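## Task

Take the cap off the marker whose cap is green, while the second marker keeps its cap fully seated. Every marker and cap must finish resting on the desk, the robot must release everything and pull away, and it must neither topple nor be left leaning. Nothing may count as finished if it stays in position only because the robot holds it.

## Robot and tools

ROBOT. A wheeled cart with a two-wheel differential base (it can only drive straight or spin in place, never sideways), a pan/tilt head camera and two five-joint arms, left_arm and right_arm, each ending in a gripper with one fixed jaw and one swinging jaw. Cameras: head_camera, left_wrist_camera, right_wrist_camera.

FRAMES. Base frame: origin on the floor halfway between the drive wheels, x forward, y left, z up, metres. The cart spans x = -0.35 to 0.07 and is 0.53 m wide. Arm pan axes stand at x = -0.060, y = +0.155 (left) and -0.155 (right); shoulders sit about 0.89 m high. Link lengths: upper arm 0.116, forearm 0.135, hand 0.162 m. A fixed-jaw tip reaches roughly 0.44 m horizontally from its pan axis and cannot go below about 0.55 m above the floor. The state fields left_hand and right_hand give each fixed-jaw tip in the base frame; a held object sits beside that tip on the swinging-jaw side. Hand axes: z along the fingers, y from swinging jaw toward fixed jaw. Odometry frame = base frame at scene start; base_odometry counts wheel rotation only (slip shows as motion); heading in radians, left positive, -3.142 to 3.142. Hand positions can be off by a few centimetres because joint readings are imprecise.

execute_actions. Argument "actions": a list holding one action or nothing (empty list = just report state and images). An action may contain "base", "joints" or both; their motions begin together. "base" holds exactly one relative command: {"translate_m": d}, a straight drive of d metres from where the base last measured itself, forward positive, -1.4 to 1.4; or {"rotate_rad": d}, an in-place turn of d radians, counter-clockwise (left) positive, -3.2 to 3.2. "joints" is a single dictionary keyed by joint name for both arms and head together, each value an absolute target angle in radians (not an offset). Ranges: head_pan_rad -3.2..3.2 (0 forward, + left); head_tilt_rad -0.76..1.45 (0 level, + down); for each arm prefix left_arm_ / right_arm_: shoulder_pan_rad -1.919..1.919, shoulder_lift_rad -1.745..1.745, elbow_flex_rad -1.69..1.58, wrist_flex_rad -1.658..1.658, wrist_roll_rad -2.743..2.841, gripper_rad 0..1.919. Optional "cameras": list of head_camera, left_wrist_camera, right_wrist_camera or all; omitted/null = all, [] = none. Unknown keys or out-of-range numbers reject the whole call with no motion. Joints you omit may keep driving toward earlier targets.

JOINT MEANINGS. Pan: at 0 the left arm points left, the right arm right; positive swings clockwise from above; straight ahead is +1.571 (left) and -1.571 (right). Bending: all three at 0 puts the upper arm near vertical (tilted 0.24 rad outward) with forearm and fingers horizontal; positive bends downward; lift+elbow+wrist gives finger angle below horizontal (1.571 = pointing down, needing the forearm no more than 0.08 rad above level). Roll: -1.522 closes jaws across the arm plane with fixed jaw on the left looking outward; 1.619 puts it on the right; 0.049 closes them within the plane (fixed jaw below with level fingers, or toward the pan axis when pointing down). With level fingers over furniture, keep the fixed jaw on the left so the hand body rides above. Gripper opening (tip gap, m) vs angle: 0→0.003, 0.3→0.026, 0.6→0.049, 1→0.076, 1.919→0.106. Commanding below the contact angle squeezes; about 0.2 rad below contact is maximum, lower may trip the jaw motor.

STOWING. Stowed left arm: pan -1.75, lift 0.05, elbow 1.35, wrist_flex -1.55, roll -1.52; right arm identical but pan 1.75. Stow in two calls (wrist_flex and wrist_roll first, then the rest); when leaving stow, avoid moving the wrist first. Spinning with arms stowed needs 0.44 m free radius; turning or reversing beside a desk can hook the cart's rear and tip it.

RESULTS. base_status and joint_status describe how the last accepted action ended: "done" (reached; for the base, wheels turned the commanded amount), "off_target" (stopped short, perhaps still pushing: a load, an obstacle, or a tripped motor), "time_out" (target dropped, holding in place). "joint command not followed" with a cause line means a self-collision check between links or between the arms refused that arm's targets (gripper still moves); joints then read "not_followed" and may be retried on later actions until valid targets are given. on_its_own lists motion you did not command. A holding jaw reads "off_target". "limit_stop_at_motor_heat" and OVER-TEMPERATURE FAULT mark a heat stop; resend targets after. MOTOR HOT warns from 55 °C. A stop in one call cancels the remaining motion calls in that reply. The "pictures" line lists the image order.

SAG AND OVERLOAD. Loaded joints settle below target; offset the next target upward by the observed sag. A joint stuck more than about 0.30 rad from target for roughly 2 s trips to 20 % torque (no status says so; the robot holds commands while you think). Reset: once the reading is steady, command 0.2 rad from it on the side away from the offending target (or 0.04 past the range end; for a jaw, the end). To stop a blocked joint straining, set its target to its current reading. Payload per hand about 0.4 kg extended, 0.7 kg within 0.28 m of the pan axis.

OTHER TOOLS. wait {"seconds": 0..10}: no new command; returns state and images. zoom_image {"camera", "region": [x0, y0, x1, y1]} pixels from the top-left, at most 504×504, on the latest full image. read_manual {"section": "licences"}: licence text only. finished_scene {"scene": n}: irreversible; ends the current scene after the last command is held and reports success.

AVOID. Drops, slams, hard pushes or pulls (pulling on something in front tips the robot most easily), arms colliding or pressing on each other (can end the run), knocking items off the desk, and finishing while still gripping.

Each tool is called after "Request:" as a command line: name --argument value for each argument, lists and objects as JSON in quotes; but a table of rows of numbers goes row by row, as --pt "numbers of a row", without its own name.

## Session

Request:
execute_actions --actions '[{"joints":{"head_tilt_rad":0.45}}]'

Scene clock: 1.07 s.
base_odometry: x=+0.000 y=+0.000 heading=+0.000 (m, m, rad; odometry frame)
base_status: not commanded
joint_positions: head_pan_rad=+0.034 head_tilt_rad=+0.443 left_arm_shoulder_pan_rad=-1.744 left_arm_shoulder_lift_rad=+0.061 left_arm_elbow_flex_rad=+1.414 left_arm_wrist_flex_rad=-1.441 left_arm_wrist_roll_rad=-1.501 left_arm_gripper_rad=+1.920 right_arm_shoulder_pan_rad=+1.759 right_arm_shoulder_lift_rad=+0.063 right_arm_elbow_flex_rad=+1.419 right_arm_wrist_flex_rad=-1.592 right_arm_wrist_roll_rad=-1.493 right_arm_gripper_rad=+1.920
joint_status: all done
left_hand: x=-0.2988 y=+0.1055 z=+0.8651 quat_wxyz=(-0.053, -0.716, -0.070, +0.693) (m; base frame)
right_hand: x=-0.2993 y=-0.1172 z=+0.8879 quat_wxyz=(-0.081, +0.665, -0.053, -0.741) (m; base frame)
pictures: head_camera, left_wrist_camera, right_wrist_camera
Images, in order (width x height): head_camera 644x476, left_wrist_camera 644x476, right_wrist_camera 644x476.

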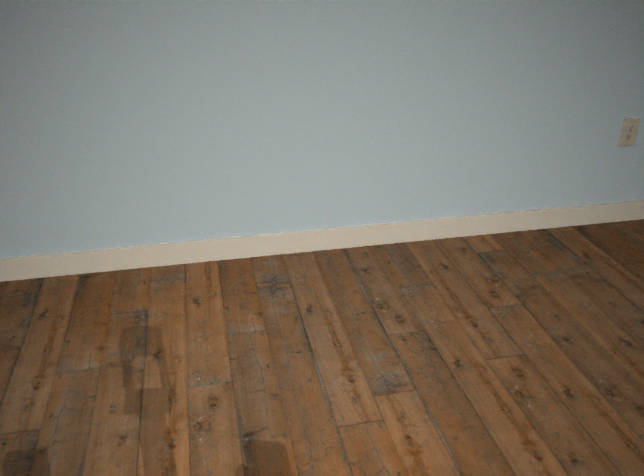

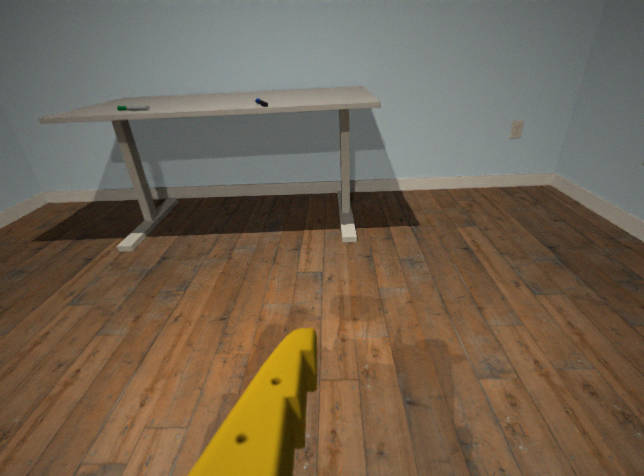

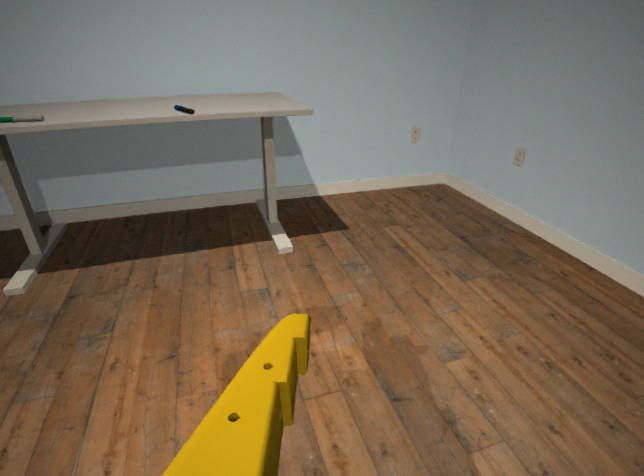

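Desk behind again, farther. Turn around.

Request:
execute_actions --actions '[{"base":{"rotate_rad":-2.8},"joints":{"head_tilt_rad":0.35,"head_pan_rad":0}}]' --cameras '["head_camera"]'

Scene clock: 5.50 s.
base_odometry: x=-0.001 y=+0.000 heading=-2.799 (m, m, rad; odometry frame)
base_status: done
joint_positions: head_pan_rad=+0.010 head_tilt_rad=+0.363 left_arm_shoulder_pan_rad=-1.744 left_arm_shoulder_lift_rad=+0.061 left_arm_elbow_flex_rad=+1.414 left_arm_wrist_flex_rad=-1.441 left_arm_wrist_roll_rad=-1.501 left_arm_gripper_rad=+1.920 right_arm_shoulder_pan_rad=+1.759 right_arm_shoulder_lift_rad=+0.063 right_arm_elbow_flex_rad=+1.419 right_arm_wrist_flex_rad=-1.592 right_arm_wrist_roll_rad=-1.493 right_arm_gripper_rad=+1.920
joint_status: all done
left_hand: x=-0.2988 y=+0.1055 z=+0.8651 quat_wxyz=(-0.053, -0.716, -0.070, +0.693) (m; base frame)
right_hand: x=-0.2993 y=-0.1172 z=+0.8879 quat_wxyz=(-0.081, +0.665, -0.053, -0.741) (m; base frame)
pictures: head_camera
Images, in order (width x height): head_camera 644x476.

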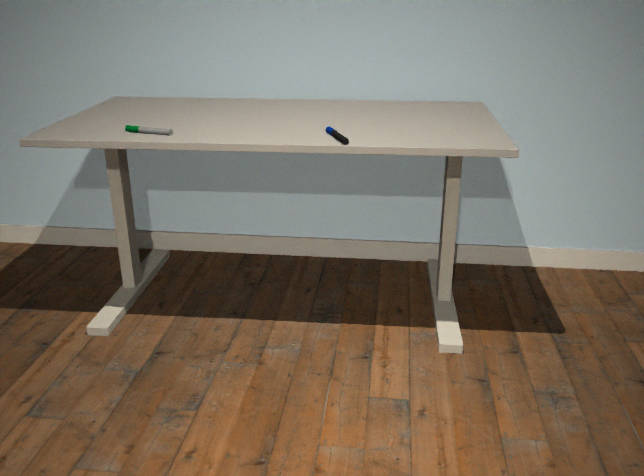

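Request:
execute_actions --actions '[{"base":{"rotate_rad":0.443}}]' --cameras '[]'

Request:
execute_actions --actions '[{"base":{"translate_m":1.4},"joints":{"left_arm_shoulder_pan_rad":1.4,"right_arm_shoulder_pan_rad":-1.4,"left_arm_shoulder_lift_rad":0.3,"right_arm_shoulder_lift_rad":0.3,"left_arm_elbow_flex_rad":-0.35,"right_arm_elbow_flex_rad":-0.35}}]' --cameras '[]'

Request:
execute_actions --actions '[{"base":{"rotate_rad":-0.543},"joints":{"head_tilt_rad":0.6,"left_arm_wrist_flex_rad":1.1,"right_arm_wrist_flex_rad":1.1,"left_arm_wrist_roll_rad":0.4,"right_arm_wrist_roll_rad":2.82,"left_arm_gripper_rad":0.69,"right_arm_gripper_rad":0.64,"left_arm_shoulder_pan_rad":1.1,"right_arm_shoulder_pan_rad":-1.1}}]' --cameras '["head_camera"]'

Scene clock: 7.30 s.
base_odometry: x=-0.001 y=+0.000 heading=-2.357 (m, m, rad; odometry frame)
base_status: done
joint_positions: head_pan_rad=+0.010 head_tilt_rad=+0.363 left_arm_shoulder_pan_rad=-1.744 left_arm_shoulder_lift_rad=+0.061 left_arm_elbow_flex_rad=+1.414 left_arm_wrist_flex_rad=-1.441 left_arm_wrist_roll_rad=-1.501 left_arm_gripper_rad=+1.920 right_arm_shoulder_pan_rad=+1.759 right_arm_shoulder_lift_rad=+0.063 right_arm_elbow_flex_rad=+1.419 right_arm_wrist_flex_rad=-1.592 right_arm_wrist_roll_rad=-1.493 right_arm_gripper_rad=+1.920
joint_status: not commanded
left_hand: x=-0.2988 y=+0.1055 z=+0.8651 quat_wxyz=(-0.053, -0.716, -0.070, +0.693) (m; base frame)
right_hand: x=-0.2993 y=-0.1172 z=+0.8879 quat_wxyz=(-0.081, +0.665, -0.053, -0.741) (m; base frame)
pictures: none
No camera images: the call's "cameras" was empty. Leave "cameras" out to get every camera's image.

Scene clock: 15.07 s.
base_odometry: x=-0.992 y=-0.989 heading=-2.360 (m, m, rad; odometry frame)
base_status: done
joint_positions: head_pan_rad=+0.010 head_tilt_rad=+0.363 left_arm_shoulder_pan_rad=+1.393 left_arm_shoulder_lift_rad=+0.311 left_arm_elbow_flex_rad=-0.321 left_arm_wrist_flex_rad=-1.441 left_arm_wrist_roll_rad=-1.501 left_arm_gripper_rad=+1.920 right_arm_shoulder_pan_rad=-1.390 right_arm_shoulder_lift_rad=+0.314 right_arm_elbow_flex_rad=-0.319 right_arm_wrist_flex_rad=-1.592 right_arm_wrist_roll_rad=-1.493 right_arm_gripper_rad=+1.920
joint_status: all done
left_hand: x=+0.1806 y=+0.2060 z=+1.1585 quat_wxyz=(+0.995, -0.006, +0.059, +0.078) (m; base frame)
right_hand: x=+0.1608 y=-0.1875 z=+1.1587 quat_wxyz=(+0.994, -0.001, -0.013, -0.105) (m; base frame)
pictures: none
No camera images: the call's "cameras" was empty. Leave "cameras" out to get every camera's image.

Scene clock: 19.13 s.
base_odometry: x=-0.992 y=-0.989 heading=-2.902 (m, m, rad; odometry frame)
base_status: done
joint_positions: head_pan_rad=+0.010 head_tilt_rad=+0.594 left_arm_shoulder_pan_rad=+1.106 left_arm_shoulder_lift_rad=+0.316 left_arm_elbow_flex_rad=-0.321 left_arm_wrist_flex_rad=+1.096 left_arm_wrist_roll_rad=+0.393 left_arm_gripper_rad=+0.701 right_arm_shoulder_pan_rad=-1.109 right_arm_shoulder_lift_rad=+0.319 right_arm_elbow_flex_rad=-0.319 right_arm_wrist_flex_rad=+1.096 right_arm_wrist_roll_rad=+2.810 right_arm_gripper_rad=+0.649
joint_status: all done
left_hand: x=+0.2047 y=+0.2841 z=+0.8525 quat_wxyz=(+0.178, -0.902, +0.361, -0.158) (m; base frame)
right_hand: x=+0.2138 y=-0.2944 z=+0.8580 quat_wxyz=(-0.173, -0.908, -0.346, -0.160) (m; base frame)
pictures: head_camera
Images, in order (width x height): head_camera 644x476.

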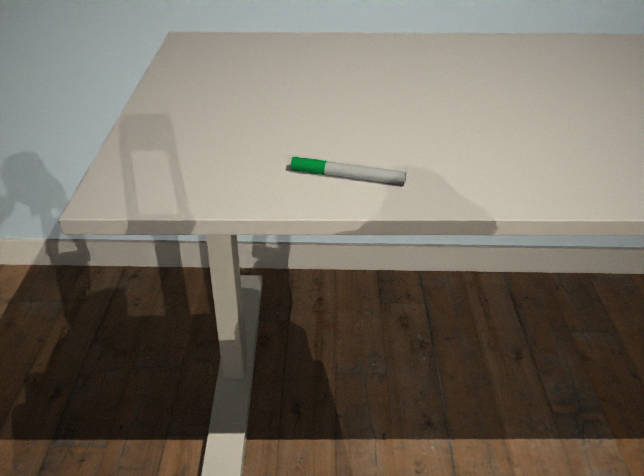

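Request:
execute_actions --actions '[{"base":{"translate_m":0.45},"joints":{"head_tilt_rad":1.05,"right_arm_wrist_roll_rad":2.5}}]' --cameras '["head_camera"]'

Scene clock: 22.93 s.
base_odometry: x=-1.429 y=-1.095 heading=-2.904 (m, m, rad; odometry frame)
base_status: done
joint_positions: head_pan_rad=+0.010 head_tilt_rad=+1.045 left_arm_shoulder_pan_rad=+1.106 left_arm_shoulder_lift_rad=+0.316 left_arm_elbow_flex_rad=-0.321 left_arm_wrist_flex_rad=+1.098 left_arm_wrist_roll_rad=+0.393 left_arm_gripper_rad=+0.701 right_arm_shoulder_pan_rad=-1.109 right_arm_shoulder_lift_rad=+0.319 right_arm_elbow_flex_rad=-0.319 right_arm_wrist_flex_rad=+1.097 right_arm_wrist_roll_rad=+2.509 right_arm_gripper_rad=+0.649
joint_status: all done
left_hand: x=+0.2045 y=+0.2840 z=+0.8524 quat_wxyz=(+0.177, -0.902, +0.361, -0.157) (m; base frame)
right_hand: x=+0.2118 y=-0.2958 z=+0.8574 quat_wxyz=(-0.147, -0.950, -0.207, -0.183) (m; base frame)
pictures: head_camera
Images, in order (width x height): head_camera 644x476.

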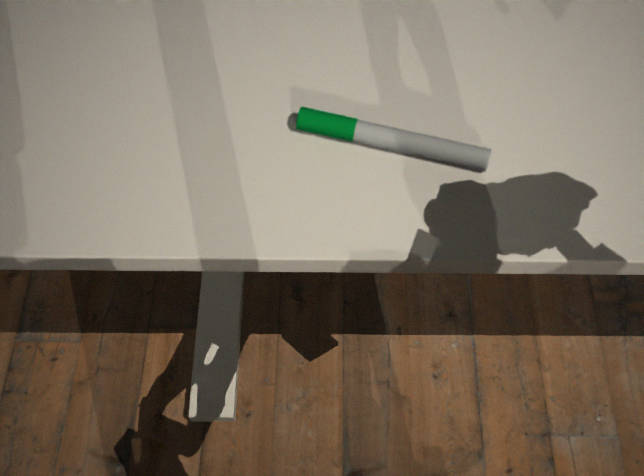

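Request:
execute_actions --actions '[{"base":{"translate_m":0.04},"joints":{"head_tilt_rad":1.1,"right_arm_wrist_roll_rad":2.6,"right_arm_shoulder_pan_rad":-1.8,"right_arm_shoulder_lift_rad":0.7,"right_arm_elbow_flex_rad":-0.46,"right_arm_wrist_flex_rad":0.95}}]' --cameras '["head_camera","right_wrist_camera"]'

Scene clock: 24.63 s.
base_odometry: x=-1.469 y=-1.105 heading=-2.904 (m, m, rad; odometry frame)
base_status: done
joint_positions: head_pan_rad=+0.010 head_tilt_rad=+1.095 left_arm_shoulder_pan_rad=+1.106 left_arm_shoulder_lift_rad=+0.316 left_arm_elbow_flex_rad=-0.321 left_arm_wrist_flex_rad=+1.098 left_arm_wrist_roll_rad=+0.393 left_arm_gripper_rad=+0.701 right_arm_shoulder_pan_rad=-1.789 right_arm_shoulder_lift_rad=+0.722 right_arm_elbow_flex_rad=-0.425 right_arm_wrist_flex_rad=+0.958 right_arm_wrist_roll_rad=+2.591 right_arm_gripper_rad=+0.649
joint_status: all done
left_hand: x=+0.2045 y=+0.2840 z=+0.8524 quat_wxyz=(+0.177, -0.902, +0.361, -0.157) (m; base frame)
right_hand: x=+0.2461 y=-0.0918 z=+0.7749 quat_wxyz=(-0.058, -0.818, -0.553, -0.146) (m; base frame)
pictures: head_camera, right_wrist_camera
Images, in order (width x height): head_camera 644x476, right_wrist_camera 644x476.

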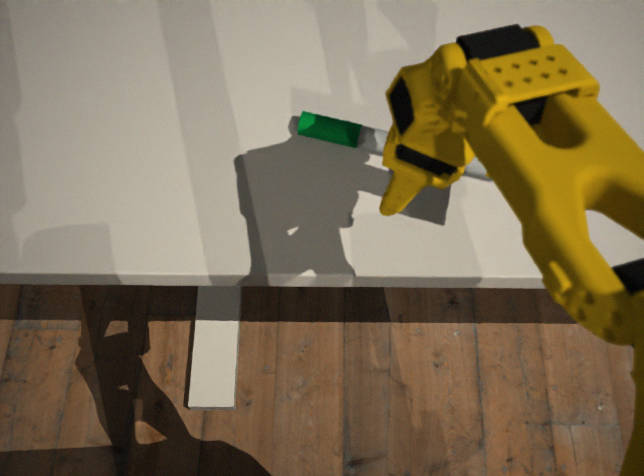

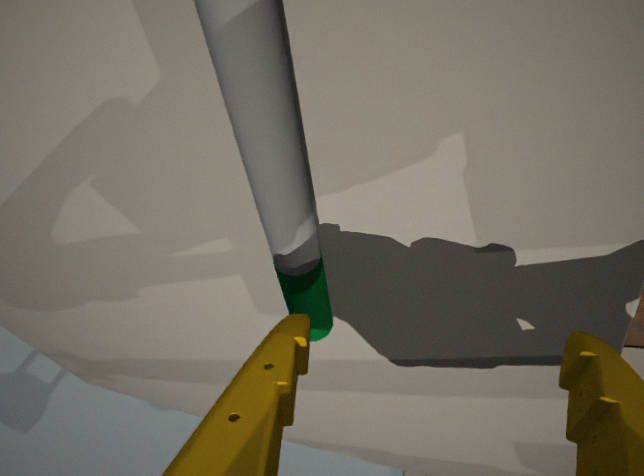

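Request:
execute_actions --actions '[{"base":{"translate_m":0.06},"joints":{"right_arm_wrist_roll_rad":2.68,"right_arm_shoulder_pan_rad":-1.72}}]' --cameras '["head_camera","right_wrist_camera"]'

Scene clock: 26.07 s.
base_odometry: x=-1.527 y=-1.119 heading=-2.904 (m, m, rad; odometry frame)
base_status: done
joint_positions: head_pan_rad=+0.010 head_tilt_rad=+1.095 left_arm_shoulder_pan_rad=+1.105 left_arm_shoulder_lift_rad=+0.316 left_arm_elbow_flex_rad=-0.321 left_arm_wrist_flex_rad=+1.098 left_arm_wrist_roll_rad=+0.393 left_arm_gripper_rad=+0.701 right_arm_shoulder_pan_rad=-1.730 right_arm_shoulder_lift_rad=+0.722 right_arm_elbow_flex_rad=-0.426 right_arm_wrist_flex_rad=+0.958 right_arm_wrist_roll_rad=+2.671 right_arm_gripper_rad=+0.649
joint_status: all done
left_hand: x=+0.2043 y=+0.2844 z=+0.8524 quat_wxyz=(+0.178, -0.902, +0.361, -0.157) (m; base frame)
right_hand: x=+0.2497 y=-0.1091 z=+0.7753 quat_wxyz=(-0.068, -0.812, -0.562, -0.143) (m; base frame)
pictures: head_camera, right_wrist_camera
Images, in order (width x height): head_camera 644x476, right_wrist_camera 644x476.

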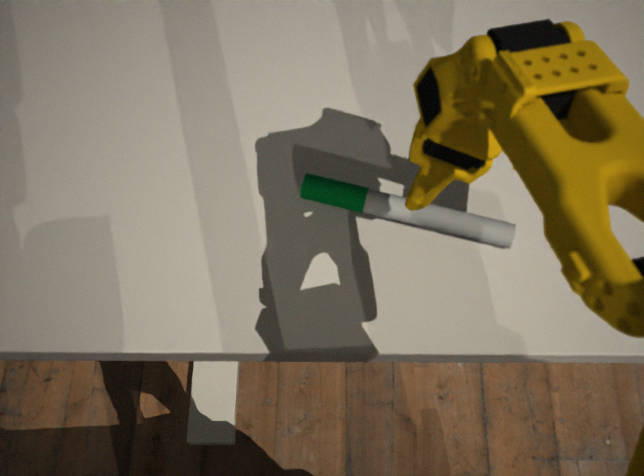

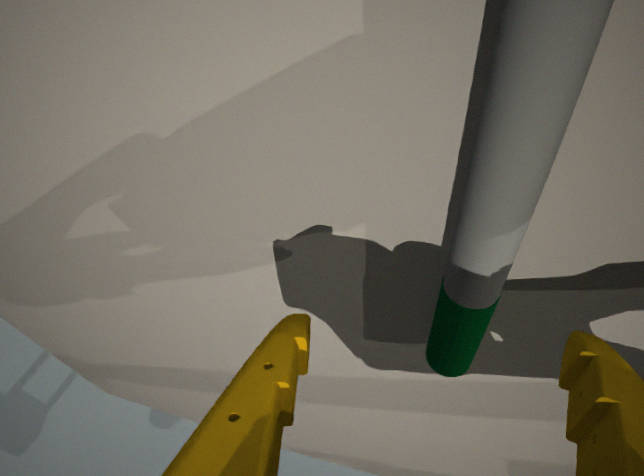

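Request:
execute_actions --actions '[{"joints":{"right_arm_wrist_roll_rad":2.83,"right_arm_shoulder_pan_rad":-1.6,"right_arm_shoulder_lift_rad":0.76,"right_arm_wrist_flex_rad":1.05}}]' --cameras '["head_camera","right_wrist_camera"]'

Scene clock: 27.37 s.
base_odometry: x=-1.527 y=-1.119 heading=-2.904 (m, m, rad; odometry frame)
base_status: not commanded
joint_positions: head_pan_rad=+0.010 head_tilt_rad=+1.095 left_arm_shoulder_pan_rad=+1.105 left_arm_shoulder_lift_rad=+0.316 left_arm_elbow_flex_rad=-0.321 left_arm_wrist_flex_rad=+1.098 left_arm_wrist_roll_rad=+0.393 left_arm_gripper_rad=+0.701 right_arm_shoulder_pan_rad=-1.611 right_arm_shoulder_lift_rad=+0.781 right_arm_elbow_flex_rad=-0.428 right_arm_wrist_flex_rad=+1.045 right_arm_wrist_roll_rad=+2.821 right_arm_gripper_rad=+0.649
joint_status: all done
left_hand: x=+0.2043 y=+0.2844 z=+0.8524 quat_wxyz=(+0.178, -0.902, +0.361, -0.157) (m; base frame)
right_hand: x=+0.2328 y=-0.1461 z=+0.7557 quat_wxyz=(-0.047, -0.810, -0.579, -0.072) (m; base frame)
pictures: head_camera, right_wrist_camera
Images, in order (width x height): head_camera 644x476, right_wrist_camera 644x476.

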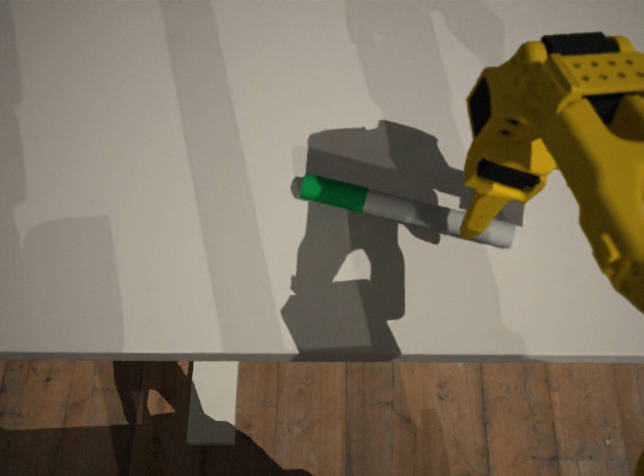

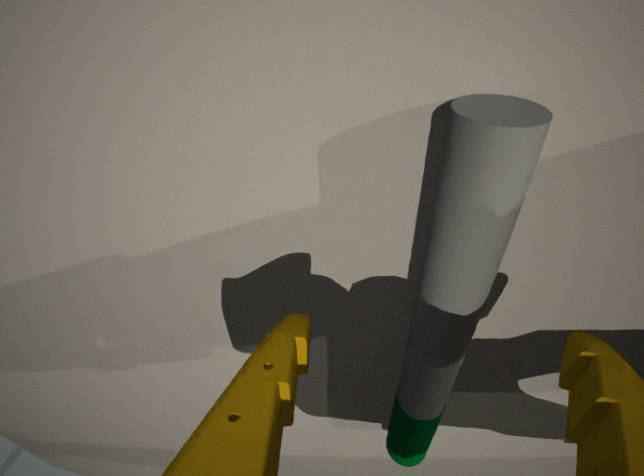

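Request:
execute_actions --actions '[{"joints":{"right_arm_shoulder_lift_rad":0.82,"right_arm_wrist_flex_rad":1.03,"right_arm_gripper_rad":0.5}}]' --cameras '["right_wrist_camera"]'

Scene clock: 28.20 s.
base_odometry: x=-1.527 y=-1.119 heading=-2.904 (m, m, rad; odometry frame)
base_status: not commanded
joint_positions: head_pan_rad=+0.010 head_tilt_rad=+1.095 left_arm_shoulder_pan_rad=+1.105 left_arm_shoulder_lift_rad=+0.316 left_arm_elbow_flex_rad=-0.321 left_arm_wrist_flex_rad=+1.098 left_arm_wrist_roll_rad=+0.393 left_arm_gripper_rad=+0.701 right_arm_shoulder_pan_rad=-1.611 right_arm_shoulder_lift_rad=+0.840 right_arm_elbow_flex_rad=-0.430 right_arm_wrist_flex_rad=+1.036 right_arm_wrist_roll_rad=+2.821 right_arm_gripper_rad=+0.509
joint_status: all done
left_hand: x=+0.2043 y=+0.2844 z=+0.8524 quat_wxyz=(+0.178, -0.902, +0.361, -0.157) (m; base frame)
right_hand: x=+0.2258 y=-0.1464 z=+0.7408 quat_wxyz=(-0.034, -0.812, -0.580, -0.052) (m; base frame)
pictures: right_wrist_camera
Images, in order (width x height): right_wrist_camera 644x476.

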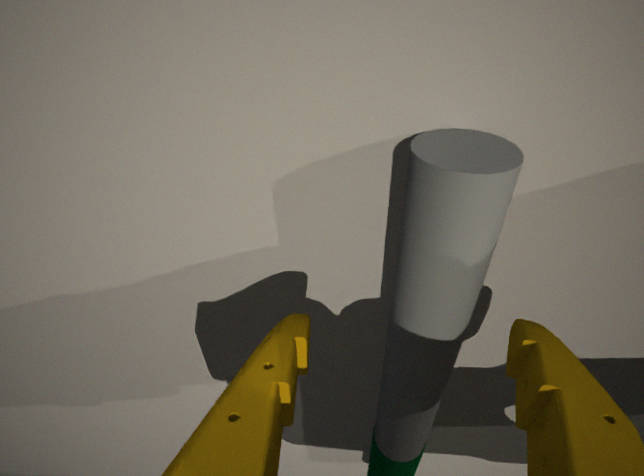

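Request:
execute_actions --actions '[{"joints":{"right_arm_shoulder_lift_rad":0.88,"right_arm_wrist_flex_rad":1.0,"right_arm_gripper_rad":0.4}}]' --cameras '["right_wrist_camera"]'

Scene clock: 29.03 s.
base_odometry: x=-1.527 y=-1.119 heading=-2.904 (m, m, rad; odometry frame)
base_status: not commanded
joint_positions: head_pan_rad=+0.010 head_tilt_rad=+1.095 left_arm_shoulder_pan_rad=+1.105 left_arm_shoulder_lift_rad=+0.316 left_arm_elbow_flex_rad=-0.321 left_arm_wrist_flex_rad=+1.098 left_arm_wrist_roll_rad=+0.393 left_arm_gripper_rad=+0.701 right_arm_shoulder_pan_rad=-1.611 right_arm_shoulder_lift_rad=+0.900 right_arm_elbow_flex_rad=-0.430 right_arm_wrist_flex_rad=+1.008 right_arm_wrist_roll_rad=+2.821 right_arm_gripper_rad=+0.409
joint_status: all done
left_hand: x=+0.2043 y=+0.2844 z=+0.8524 quat_wxyz=(+0.178, -0.902, +0.361, -0.157) (m; base frame)
right_hand: x=+0.2206 y=-0.1466 z=+0.7263 quat_wxyz=(-0.025, -0.813, -0.581, -0.038) (m; base frame)
pictures: right_wrist_camera
Images, in order (width x height): right_wrist_camera 644x476.

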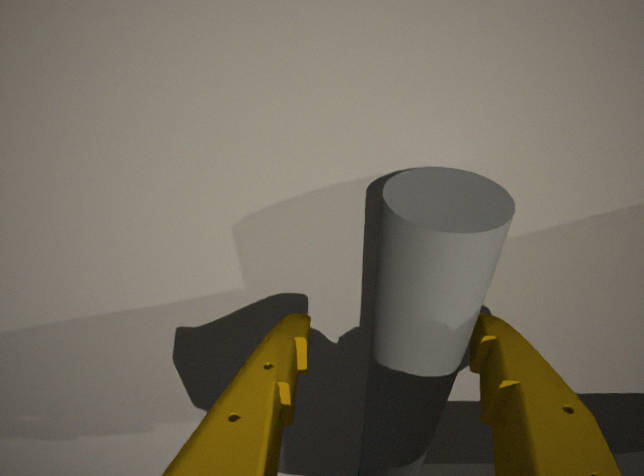

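Request:
execute_actions --actions '[{"joints":{"right_arm_shoulder_lift_rad":0.89,"right_arm_gripper_rad":0.02}}]' --cameras '["right_wrist_camera"]'

Request:
execute_actions --actions '[{"joints":{"right_arm_shoulder_lift_rad":0.83,"right_arm_shoulder_pan_rad":-1.9,"left_arm_shoulder_pan_rad":1.7,"left_arm_shoulder_lift_rad":0.6,"left_arm_elbow_flex_rad":-0.47,"left_arm_wrist_flex_rad":1.35,"left_arm_wrist_roll_rad":0.33}}]' --cameras '["head_camera","left_wrist_camera"]'

Scene clock: 30.17 s.
base_odometry: x=-1.527 y=-1.119 heading=-2.904 (m, m, rad; odometry frame)
base_status: not commanded
joint_positions: head_pan_rad=+0.010 head_tilt_rad=+1.095 left_arm_shoulder_pan_rad=+1.105 left_arm_shoulder_lift_rad=+0.316 left_arm_elbow_flex_rad=-0.321 left_arm_wrist_flex_rad=+1.098 left_arm_wrist_roll_rad=+0.393 left_arm_gripper_rad=+0.701 right_arm_shoulder_pan_rad=-1.611 right_arm_shoulder_lift_rad=+0.912 right_arm_elbow_flex_rad=-0.430 right_arm_wrist_flex_rad=+1.008 right_arm_wrist_roll_rad=+2.821 right_arm_gripper_rad=+0.208
joint_status: right_arm_gripper_rad off_target (ended at +0.208, target +0.020); the others done
left_hand: x=+0.2043 y=+0.2844 z=+0.8524 quat_wxyz=(+0.178, -0.902, +0.361, -0.157) (m; base frame)
right_hand: x=+0.2185 y=-0.1467 z=+0.7233 quat_wxyz=(-0.022, -0.813, -0.581, -0.033) (m; base frame)
pictures: right_wrist_camera
Images, in order (width x height): right_wrist_camera 644x476.

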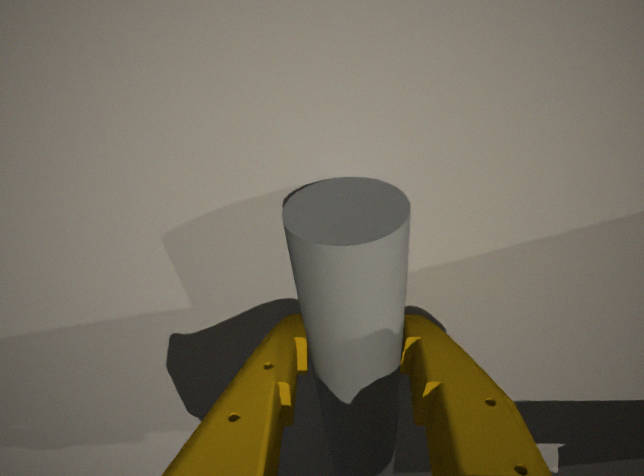

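Scene clock: 31.33 s.
base_odometry: x=-1.527 y=-1.119 heading=-2.904 (m, m, rad; odometry frame)
base_status: not commanded
joint_positions: head_pan_rad=+0.010 head_tilt_rad=+1.095 left_arm_shoulder_pan_rad=+1.694 left_arm_shoulder_lift_rad=+0.615 left_arm_elbow_flex_rad=-0.440 left_arm_wrist_flex_rad=+1.343 left_arm_wrist_roll_rad=+0.336 left_arm_gripper_rad=+0.701 right_arm_shoulder_pan_rad=-1.890 right_arm_shoulder_lift_rad=+0.889 right_arm_elbow_flex_rad=-0.430 right_arm_wrist_flex_rad=+1.008 right_arm_wrist_roll_rad=+2.821 right_arm_gripper_rad=+0.208
joint_status: all done
left_hand: x=+0.1906 y=+0.1213 z=+0.7907 quat_wxyz=(+0.014, -0.763, +0.646, -0.022) (m; base frame)
right_hand: x=+0.2091 y=-0.0690 z=+0.7290 quat_wxyz=(-0.022, -0.724, -0.688, -0.046) (m; base frame)
pictures: head_camera, left_wrist_camera
Images, in order (width x height): head_camera 644x476, left_wrist_camera 644x476.

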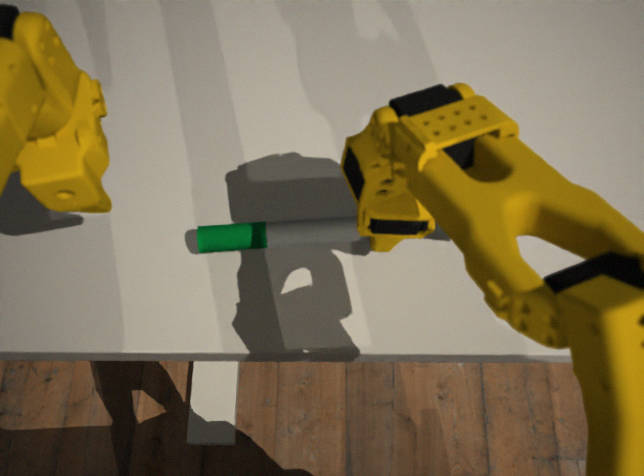

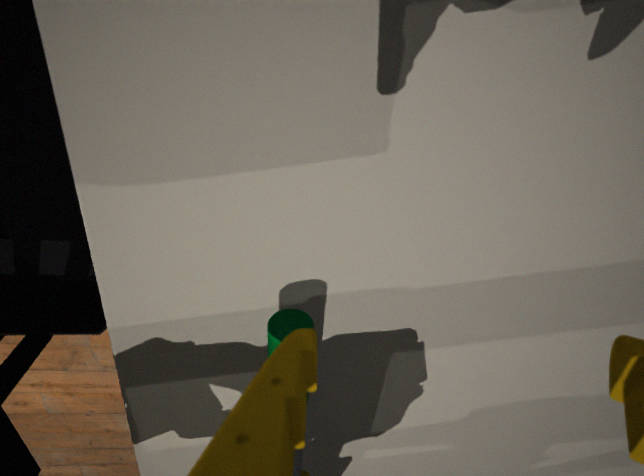

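Request:
execute_actions --actions '[{"joints":{"left_arm_wrist_flex_rad":1.47}}]' --cameras '[]'

Request:
execute_actions --actions '[{"joints":{"left_arm_shoulder_pan_rad":1.915,"left_arm_wrist_roll_rad":0.45}}]' --cameras '[]'

Request:
execute_actions --actions '[{"joints":{"left_arm_shoulder_lift_rad":0.72,"left_arm_elbow_flex_rad":-0.42,"left_arm_wrist_flex_rad":1.3}}]' --cameras '["head_camera","left_wrist_camera"]'

Scene clock: 32.57 s.
base_odometry: x=-1.527 y=-1.119 heading=-2.904 (m, m, rad; odometry frame)
base_status: not commanded
joint_positions: head_pan_rad=+0.010 head_tilt_rad=+1.095 left_arm_shoulder_pan_rad=+1.694 left_arm_shoulder_lift_rad=+0.615 left_arm_elbow_flex_rad=-0.441 left_arm_wrist_flex_rad=+1.463 left_arm_wrist_roll_rad=+0.336 left_arm_gripper_rad=+0.701 right_arm_shoulder_pan_rad=-1.890 right_arm_shoulder_lift_rad=+0.889 right_arm_elbow_flex_rad=-0.430 right_arm_wrist_flex_rad=+1.008 right_arm_wrist_roll_rad=+2.821 right_arm_gripper_rad=+0.208
joint_status: all done
left_hand: x=+0.1718 y=+0.1236 z=+0.7919 quat_wxyz=(-0.018, -0.762, +0.646, +0.028) (m; base frame)
right_hand: x=+0.2091 y=-0.0690 z=+0.7290 quat_wxyz=(-0.022, -0.724, -0.688, -0.046) (m; base frame)
pictures: none
No camera images: the call's "cameras" was empty. Leave "cameras" out to get every camera's image.

Scene clock: 33.43 s.
base_odometry: x=-1.527 y=-1.119 heading=-2.904 (m, m, rad; odometry frame)
base_status: not commanded
joint_positions: head_pan_rad=+0.010 head_tilt_rad=+1.095 left_arm_shoulder_pan_rad=+1.907 left_arm_shoulder_lift_rad=+0.615 left_arm_elbow_flex_rad=-0.441 left_arm_wrist_flex_rad=+1.463 left_arm_wrist_roll_rad=+0.444 left_arm_gripper_rad=+0.701 right_arm_shoulder_pan_rad=-1.890 right_arm_shoulder_lift_rad=+0.889 right_arm_elbow_flex_rad=-0.430 right_arm_wrist_flex_rad=+1.008 right_arm_wrist_roll_rad=+2.821 right_arm_gripper_rad=+0.208
joint_status: all done
left_hand: x=+0.1600 y=+0.0745 z=+0.7919 quat_wxyz=(-0.013, -0.727, +0.686, +0.030) (m; base frame)
right_hand: x=+0.2091 y=-0.0690 z=+0.7290 quat_wxyz=(-0.022, -0.724, -0.688, -0.046) (m; base frame)
pictures: none
No camera images: the call's "cameras" was empty. Leave "cameras" out to get every camera's image.

Scene clock: 34.27 s.
base_odometry: x=-1.527 y=-1.119 heading=-2.904 (m, m, rad; odometry frame)
base_status: not commanded
joint_positions: head_pan_rad=+0.010 head_tilt_rad=+1.095 left_arm_shoulder_pan_rad=+1.907 left_arm_shoulder_lift_rad=+0.736 left_arm_elbow_flex_rad=-0.417 left_arm_wrist_flex_rad=+1.307 left_arm_wrist_roll_rad=+0.444 left_arm_gripper_rad=+0.701 right_arm_shoulder_pan_rad=-1.890 right_arm_shoulder_lift_rad=+0.889 right_arm_elbow_flex_rad=-0.430 right_arm_wrist_flex_rad=+1.008 right_arm_wrist_roll_rad=+2.821 right_arm_gripper_rad=+0.208
joint_status: all done
left_hand: x=+0.1658 y=+0.0724 z=+0.7613 quat_wxyz=(-0.011, -0.727, +0.686, +0.025) (m; base frame)
right_hand: x=+0.2091 y=-0.0690 z=+0.7290 quat_wxyz=(-0.022, -0.724, -0.688, -0.046) (m; base frame)
pictures: head_camera, left_wrist_camera
Images, in order (width x height): head_camera 644x476, left_wrist_camera 644x476.

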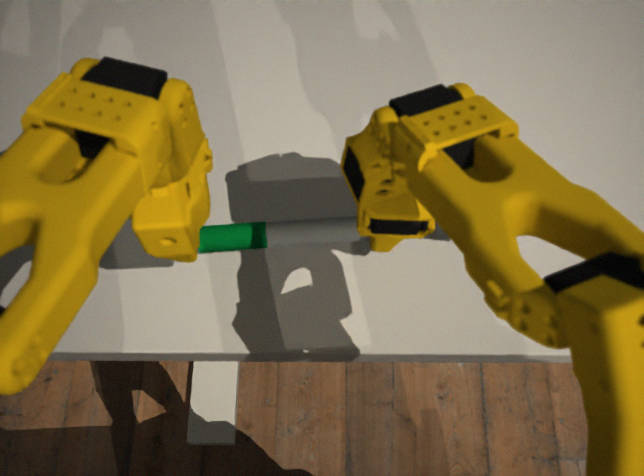

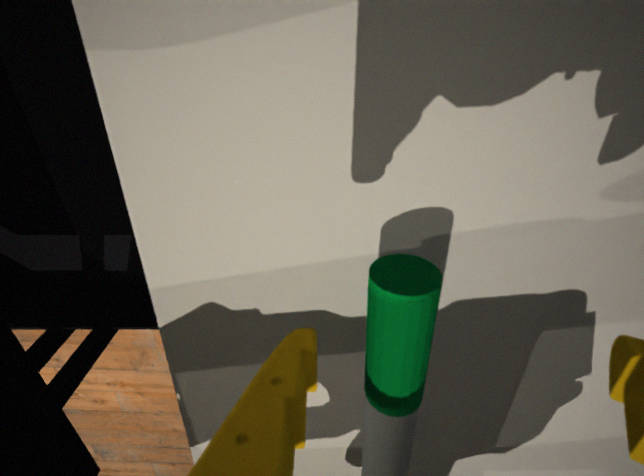

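Request:
execute_actions --actions '[{"joints":{"left_arm_shoulder_lift_rad":0.83,"left_arm_elbow_flex_rad":-0.37,"left_arm_wrist_flex_rad":1.05}}]' --cameras '["left_wrist_camera"]'

Scene clock: 35.43 s.
base_odometry: x=-1.527 y=-1.119 heading=-2.904 (m, m, rad; odometry frame)
base_status: not commanded
joint_positions: head_pan_rad=+0.010 head_tilt_rad=+1.095 left_arm_shoulder_pan_rad=+1.907 left_arm_shoulder_lift_rad=+0.845 left_arm_elbow_flex_rad=-0.366 left_arm_wrist_flex_rad=+1.058 left_arm_wrist_roll_rad=+0.444 left_arm_gripper_rad=+0.701 right_arm_shoulder_pan_rad=-1.890 right_arm_shoulder_lift_rad=+0.889 right_arm_elbow_flex_rad=-0.430 right_arm_wrist_flex_rad=+1.008 right_arm_wrist_roll_rad=+2.821 right_arm_gripper_rad=+0.208
joint_status: all done
left_hand: x=+0.1782 y=+0.0681 z=+0.7296 quat_wxyz=(+0.007, -0.727, +0.686, -0.015) (m; base frame)
right_hand: x=+0.2091 y=-0.0690 z=+0.7290 quat_wxyz=(-0.022, -0.724, -0.688, -0.046) (m; base frame)
pictures: left_wrist_camera
Images, in order (width x height): left_wrist_camera 644x476.

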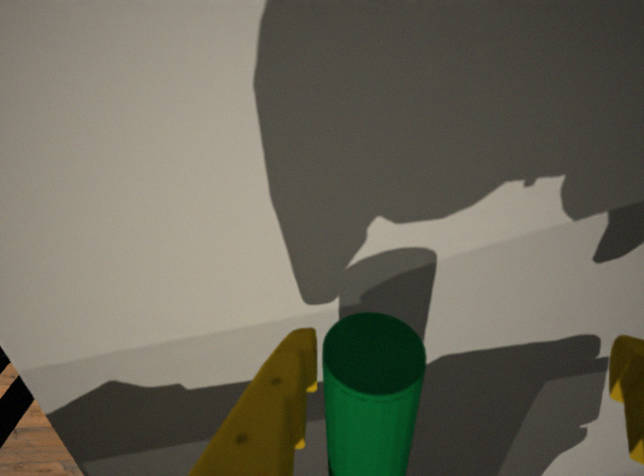

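Request:
execute_actions --actions '[{"joints":{"right_arm_shoulder_pan_rad":-1.919,"left_arm_shoulder_pan_rad":1.919,"left_arm_shoulder_lift_rad":0.85}}]' --cameras '["left_wrist_camera"]'

Scene clock: 36.30 s.
base_odometry: x=-1.527 y=-1.119 heading=-2.904 (m, m, rad; odometry frame)
base_status: not commanded
joint_positions: head_pan_rad=+0.010 head_tilt_rad=+1.095 left_arm_shoulder_pan_rad=+1.912 left_arm_shoulder_lift_rad=+0.865 left_arm_elbow_flex_rad=-0.366 left_arm_wrist_flex_rad=+1.058 left_arm_wrist_roll_rad=+0.444 left_arm_gripper_rad=+0.701 right_arm_shoulder_pan_rad=-1.901 right_arm_shoulder_lift_rad=+0.889 right_arm_elbow_flex_rad=-0.430 right_arm_wrist_flex_rad=+1.008 right_arm_wrist_roll_rad=+2.821 right_arm_gripper_rad=+0.208
joint_status: all done
joint sent to its limit — the command would take right_arm_shoulder_pan_rad past its lower limit, so that joint was sent only as far as its limit.
left_hand: x=+0.1747 y=+0.0681 z=+0.7251 quat_wxyz=(+0.003, -0.726, +0.688, -0.006) (m; base frame)
right_hand: x=+0.2082 y=-0.0662 z=+0.7290 quat_wxyz=(-0.022, -0.720, -0.692, -0.046) (m; base frame)
pictures: left_wrist_camera
Images, in order (width x height): left_wrist_camera 644x476.

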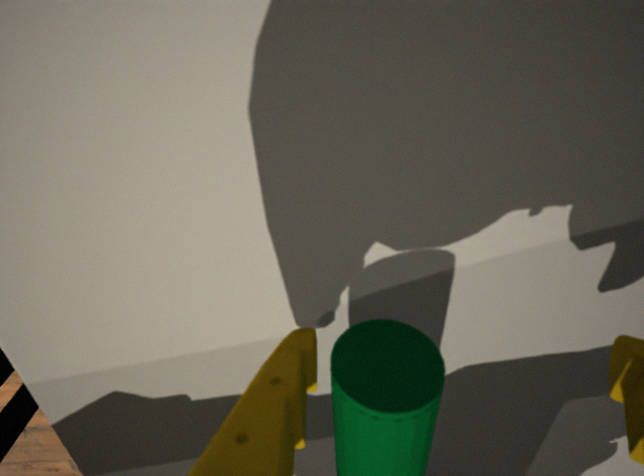

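Request:
execute_actions --actions '[{"joints":{"left_arm_wrist_roll_rad":0.33,"left_arm_gripper_rad":0.4}}]' --cameras '[]'

Request:
execute_actions --actions '[{"joints":{"left_arm_gripper_rad":0.02}}]' --cameras '["left_wrist_camera"]'

Request:
execute_actions --actions '[{"joints":{"left_arm_shoulder_pan_rad":1.75,"right_arm_shoulder_pan_rad":-1.8}}]' --cameras '["head_camera"]'

Scene clock: 37.47 s.
base_odometry: x=-1.527 y=-1.119 heading=-2.904 (m, m, rad; odometry frame)
base_status: not commanded
joint_positions: head_pan_rad=+0.010 head_tilt_rad=+1.095 left_arm_shoulder_pan_rad=+1.912 left_arm_shoulder_lift_rad=+0.865 left_arm_elbow_flex_rad=-0.366 left_arm_wrist_flex_rad=+1.058 left_arm_wrist_roll_rad=+0.336 left_arm_gripper_rad=+0.411 right_arm_shoulder_pan_rad=-1.901 right_arm_shoulder_lift_rad=+0.889 right_arm_elbow_flex_rad=-0.430 right_arm_wrist_flex_rad=+1.008 right_arm_wrist_roll_rad=+2.821 right_arm_gripper_rad=+0.208
joint_status: all done
left_hand: x=+0.1746 y=+0.0689 z=+0.7251 quat_wxyz=(+0.003, -0.688, +0.726, -0.006) (m; base frame)
right_hand: x=+0.2082 y=-0.0662 z=+0.7290 quat_wxyz=(-0.022, -0.720, -0.692, -0.046) (m; base frame)
pictures: none
No camera images: the call's "cameras" was empty. Leave "cameras" out to get every camera's image.

Scene clock: 38.20 s.
base_odometry: x=-1.527 y=-1.119 heading=-2.904 (m, m, rad; odometry frame)
base_status: not commanded
joint_positions: head_pan_rad=+0.010 head_tilt_rad=+1.095 left_arm_shoulder_pan_rad=+1.912 left_arm_shoulder_lift_rad=+0.865 left_arm_elbow_flex_rad=-0.366 left_arm_wrist_flex_rad=+1.052 left_arm_wrist_roll_rad=+0.336 left_arm_gripper_rad=+0.174 right_arm_shoulder_pan_rad=-1.904 right_arm_shoulder_lift_rad=+0.889 right_arm_elbow_flex_rad=-0.430 right_arm_wrist_flex_rad=+1.008 right_arm_wrist_roll_rad=+2.825 right_arm_gripper_rad=+0.208
joint_status: left_arm_gripper_rad off_target (ended at +0.174, target +0.020)
left_hand: x=+0.1756 y=+0.0686 z=+0.7251 quat_wxyz=(+0.005, -0.688, +0.726, -0.009) (m; base frame)
right_hand: x=+0.2079 y=-0.0653 z=+0.7290 quat_wxyz=(-0.022, -0.717, -0.695, -0.046) (m; base frame)
pictures: left_wrist_camera
Images, in order (width x height): left_wrist_camera 644x476.

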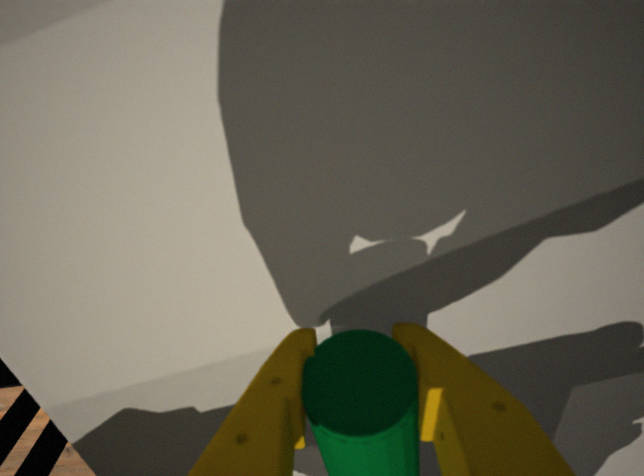

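Scene clock: 39.03 s.
base_odometry: x=-1.527 y=-1.119 heading=-2.904 (m, m, rad; odometry frame)
base_status: not commanded
joint_positions: head_pan_rad=+0.010 head_tilt_rad=+1.095 left_arm_shoulder_pan_rad=+1.757 left_arm_shoulder_lift_rad=+0.866 left_arm_elbow_flex_rad=-0.366 left_arm_wrist_flex_rad=+1.050 left_arm_wrist_roll_rad=+0.336 left_arm_gripper_rad=+0.169 right_arm_shoulder_pan_rad=-1.810 right_arm_shoulder_lift_rad=+0.888 right_arm_elbow_flex_rad=-0.431 right_arm_wrist_flex_rad=+1.005 right_arm_wrist_roll_rad=+2.825 right_arm_gripper_rad=+0.208
joint_status: all done
left_hand: x=+0.1861 y=+0.1060 z=+0.7248 quat_wxyz=(+0.005, -0.742, +0.670, -0.009) (m; base frame)
right_hand: x=+0.2162 y=-0.0905 z=+0.7297 quat_wxyz=(-0.025, -0.749, -0.660, -0.048) (m; base frame)
pictures: head_camera
Images, in order (width x height): head_camera 644x476.

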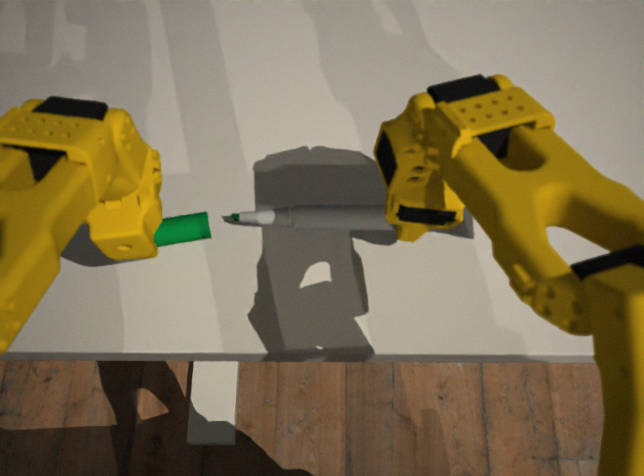

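Request:
execute_actions --actions '[{"joints":{"left_arm_gripper_rad":0.6,"right_arm_gripper_rad":0.5}}]' --cameras '[]'

Request:
execute_actions --actions '[{"joints":{"left_arm_shoulder_lift_rad":0.4,"right_arm_shoulder_lift_rad":0.4}}]' --cameras '[]'

Request:
execute_actions --actions '[{"base":{"translate_m":-0.4},"joints":{"head_tilt_rad":0.5,"left_arm_shoulder_pan_rad":1.2,"right_arm_shoulder_pan_rad":-1.2}}]' --cameras '["head_camera"]'

Scene clock: 40.33 s.
base_odometry: x=-1.527 y=-1.119 heading=-2.904 (m, m, rad; odometry frame)
base_status: not commanded
joint_positions: head_pan_rad=+0.010 head_tilt_rad=+1.095 left_arm_shoulder_pan_rad=+1.757 left_arm_shoulder_lift_rad=+0.866 left_arm_elbow_flex_rad=-0.366 left_arm_wrist_flex_rad=+1.050 left_arm_wrist_roll_rad=+0.336 left_arm_gripper_rad=+0.588 right_arm_shoulder_pan_rad=-1.810 right_arm_shoulder_lift_rad=+0.886 right_arm_elbow_flex_rad=-0.431 right_arm_wrist_flex_rad=+1.005 right_arm_wrist_roll_rad=+2.825 right_arm_gripper_rad=+0.491
joint_status: all done
left_hand: x=+0.1861 y=+0.1060 z=+0.7248 quat_wxyz=(+0.005, -0.742, +0.670, -0.009) (m; base frame)
right_hand: x=+0.2164 y=-0.0904 z=+0.7301 quat_wxyz=(-0.026, -0.749, -0.660, -0.049) (m; base frame)
pictures: none
No camera images: the call's "cameras" was empty. Leave "cameras" out to get every camera's image.

Scene clock: 41.40 s.
base_odometry: x=-1.527 y=-1.119 heading=-2.904 (m, m, rad; odometry frame)
base_status: not commanded
joint_positions: head_pan_rad=+0.010 head_tilt_rad=+1.095 left_arm_shoulder_pan_rad=+1.757 left_arm_shoulder_lift_rad=+0.455 left_arm_elbow_flex_rad=-0.364 left_arm_wrist_flex_rad=+1.050 left_arm_wrist_roll_rad=+0.336 left_arm_gripper_rad=+0.589 right_arm_shoulder_pan_rad=-1.810 right_arm_shoulder_lift_rad=+0.454 right_arm_elbow_flex_rad=-0.431 right_arm_wrist_flex_rad=+1.005 right_arm_wrist_roll_rad=+2.825 right_arm_gripper_rad=+0.491
joint_status: all done
left_hand: x=+0.2342 y=+0.0969 z=+0.8267 quat_wxyz=(+0.111, -0.725, +0.655, -0.182) (m; base frame)
right_hand: x=+0.2605 y=-0.0796 z=+0.8514 quat_wxyz=(-0.125, -0.723, -0.637, -0.237) (m; base frame)
pictures: none
No camera images: the call's "cameras" was empty. Leave "cameras" out to get every camera's image.

Scene clock: 44.27 s.
base_odometry: x=-1.138 y=-1.025 heading=-2.905 (m, m, rad; odometry frame)
base_status: done
joint_positions: head_pan_rad=+0.010 head_tilt_rad=+0.513 left_arm_shoulder_pan_rad=+1.206 left_arm_shoulder_lift_rad=+0.454 left_arm_elbow_flex_rad=-0.364 left_arm_wrist_flex_rad=+1.050 left_arm_wrist_roll_rad=+0.336 left_arm_gripper_rad=+0.589 right_arm_shoulder_pan_rad=-1.210 right_arm_shoulder_lift_rad=+0.454 right_arm_elbow_flex_rad=-0.431 right_arm_wrist_flex_rad=+1.005 right_arm_wrist_roll_rad=+2.825 right_arm_gripper_rad=+0.491
joint_status: all done
left_hand: x=+0.2212 y=+0.2595 z=+0.8271 quat_wxyz=(+0.157, -0.876, +0.433, -0.145) (m; base frame)
right_hand: x=+0.2471 y=-0.2737 z=+0.8514 quat_wxyz=(-0.189, -0.879, -0.395, -0.190) (m; base frame)
pictures: head_camera
Images, in order (width x height): head_camera 644x476.

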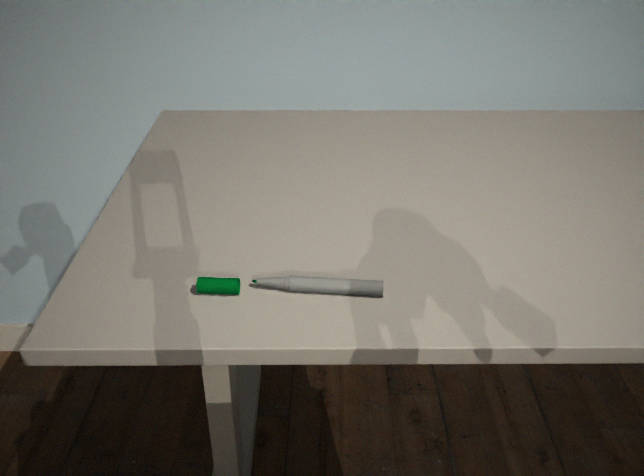

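Request:
finished_scene --scene 2

The scene is finished: the task was done.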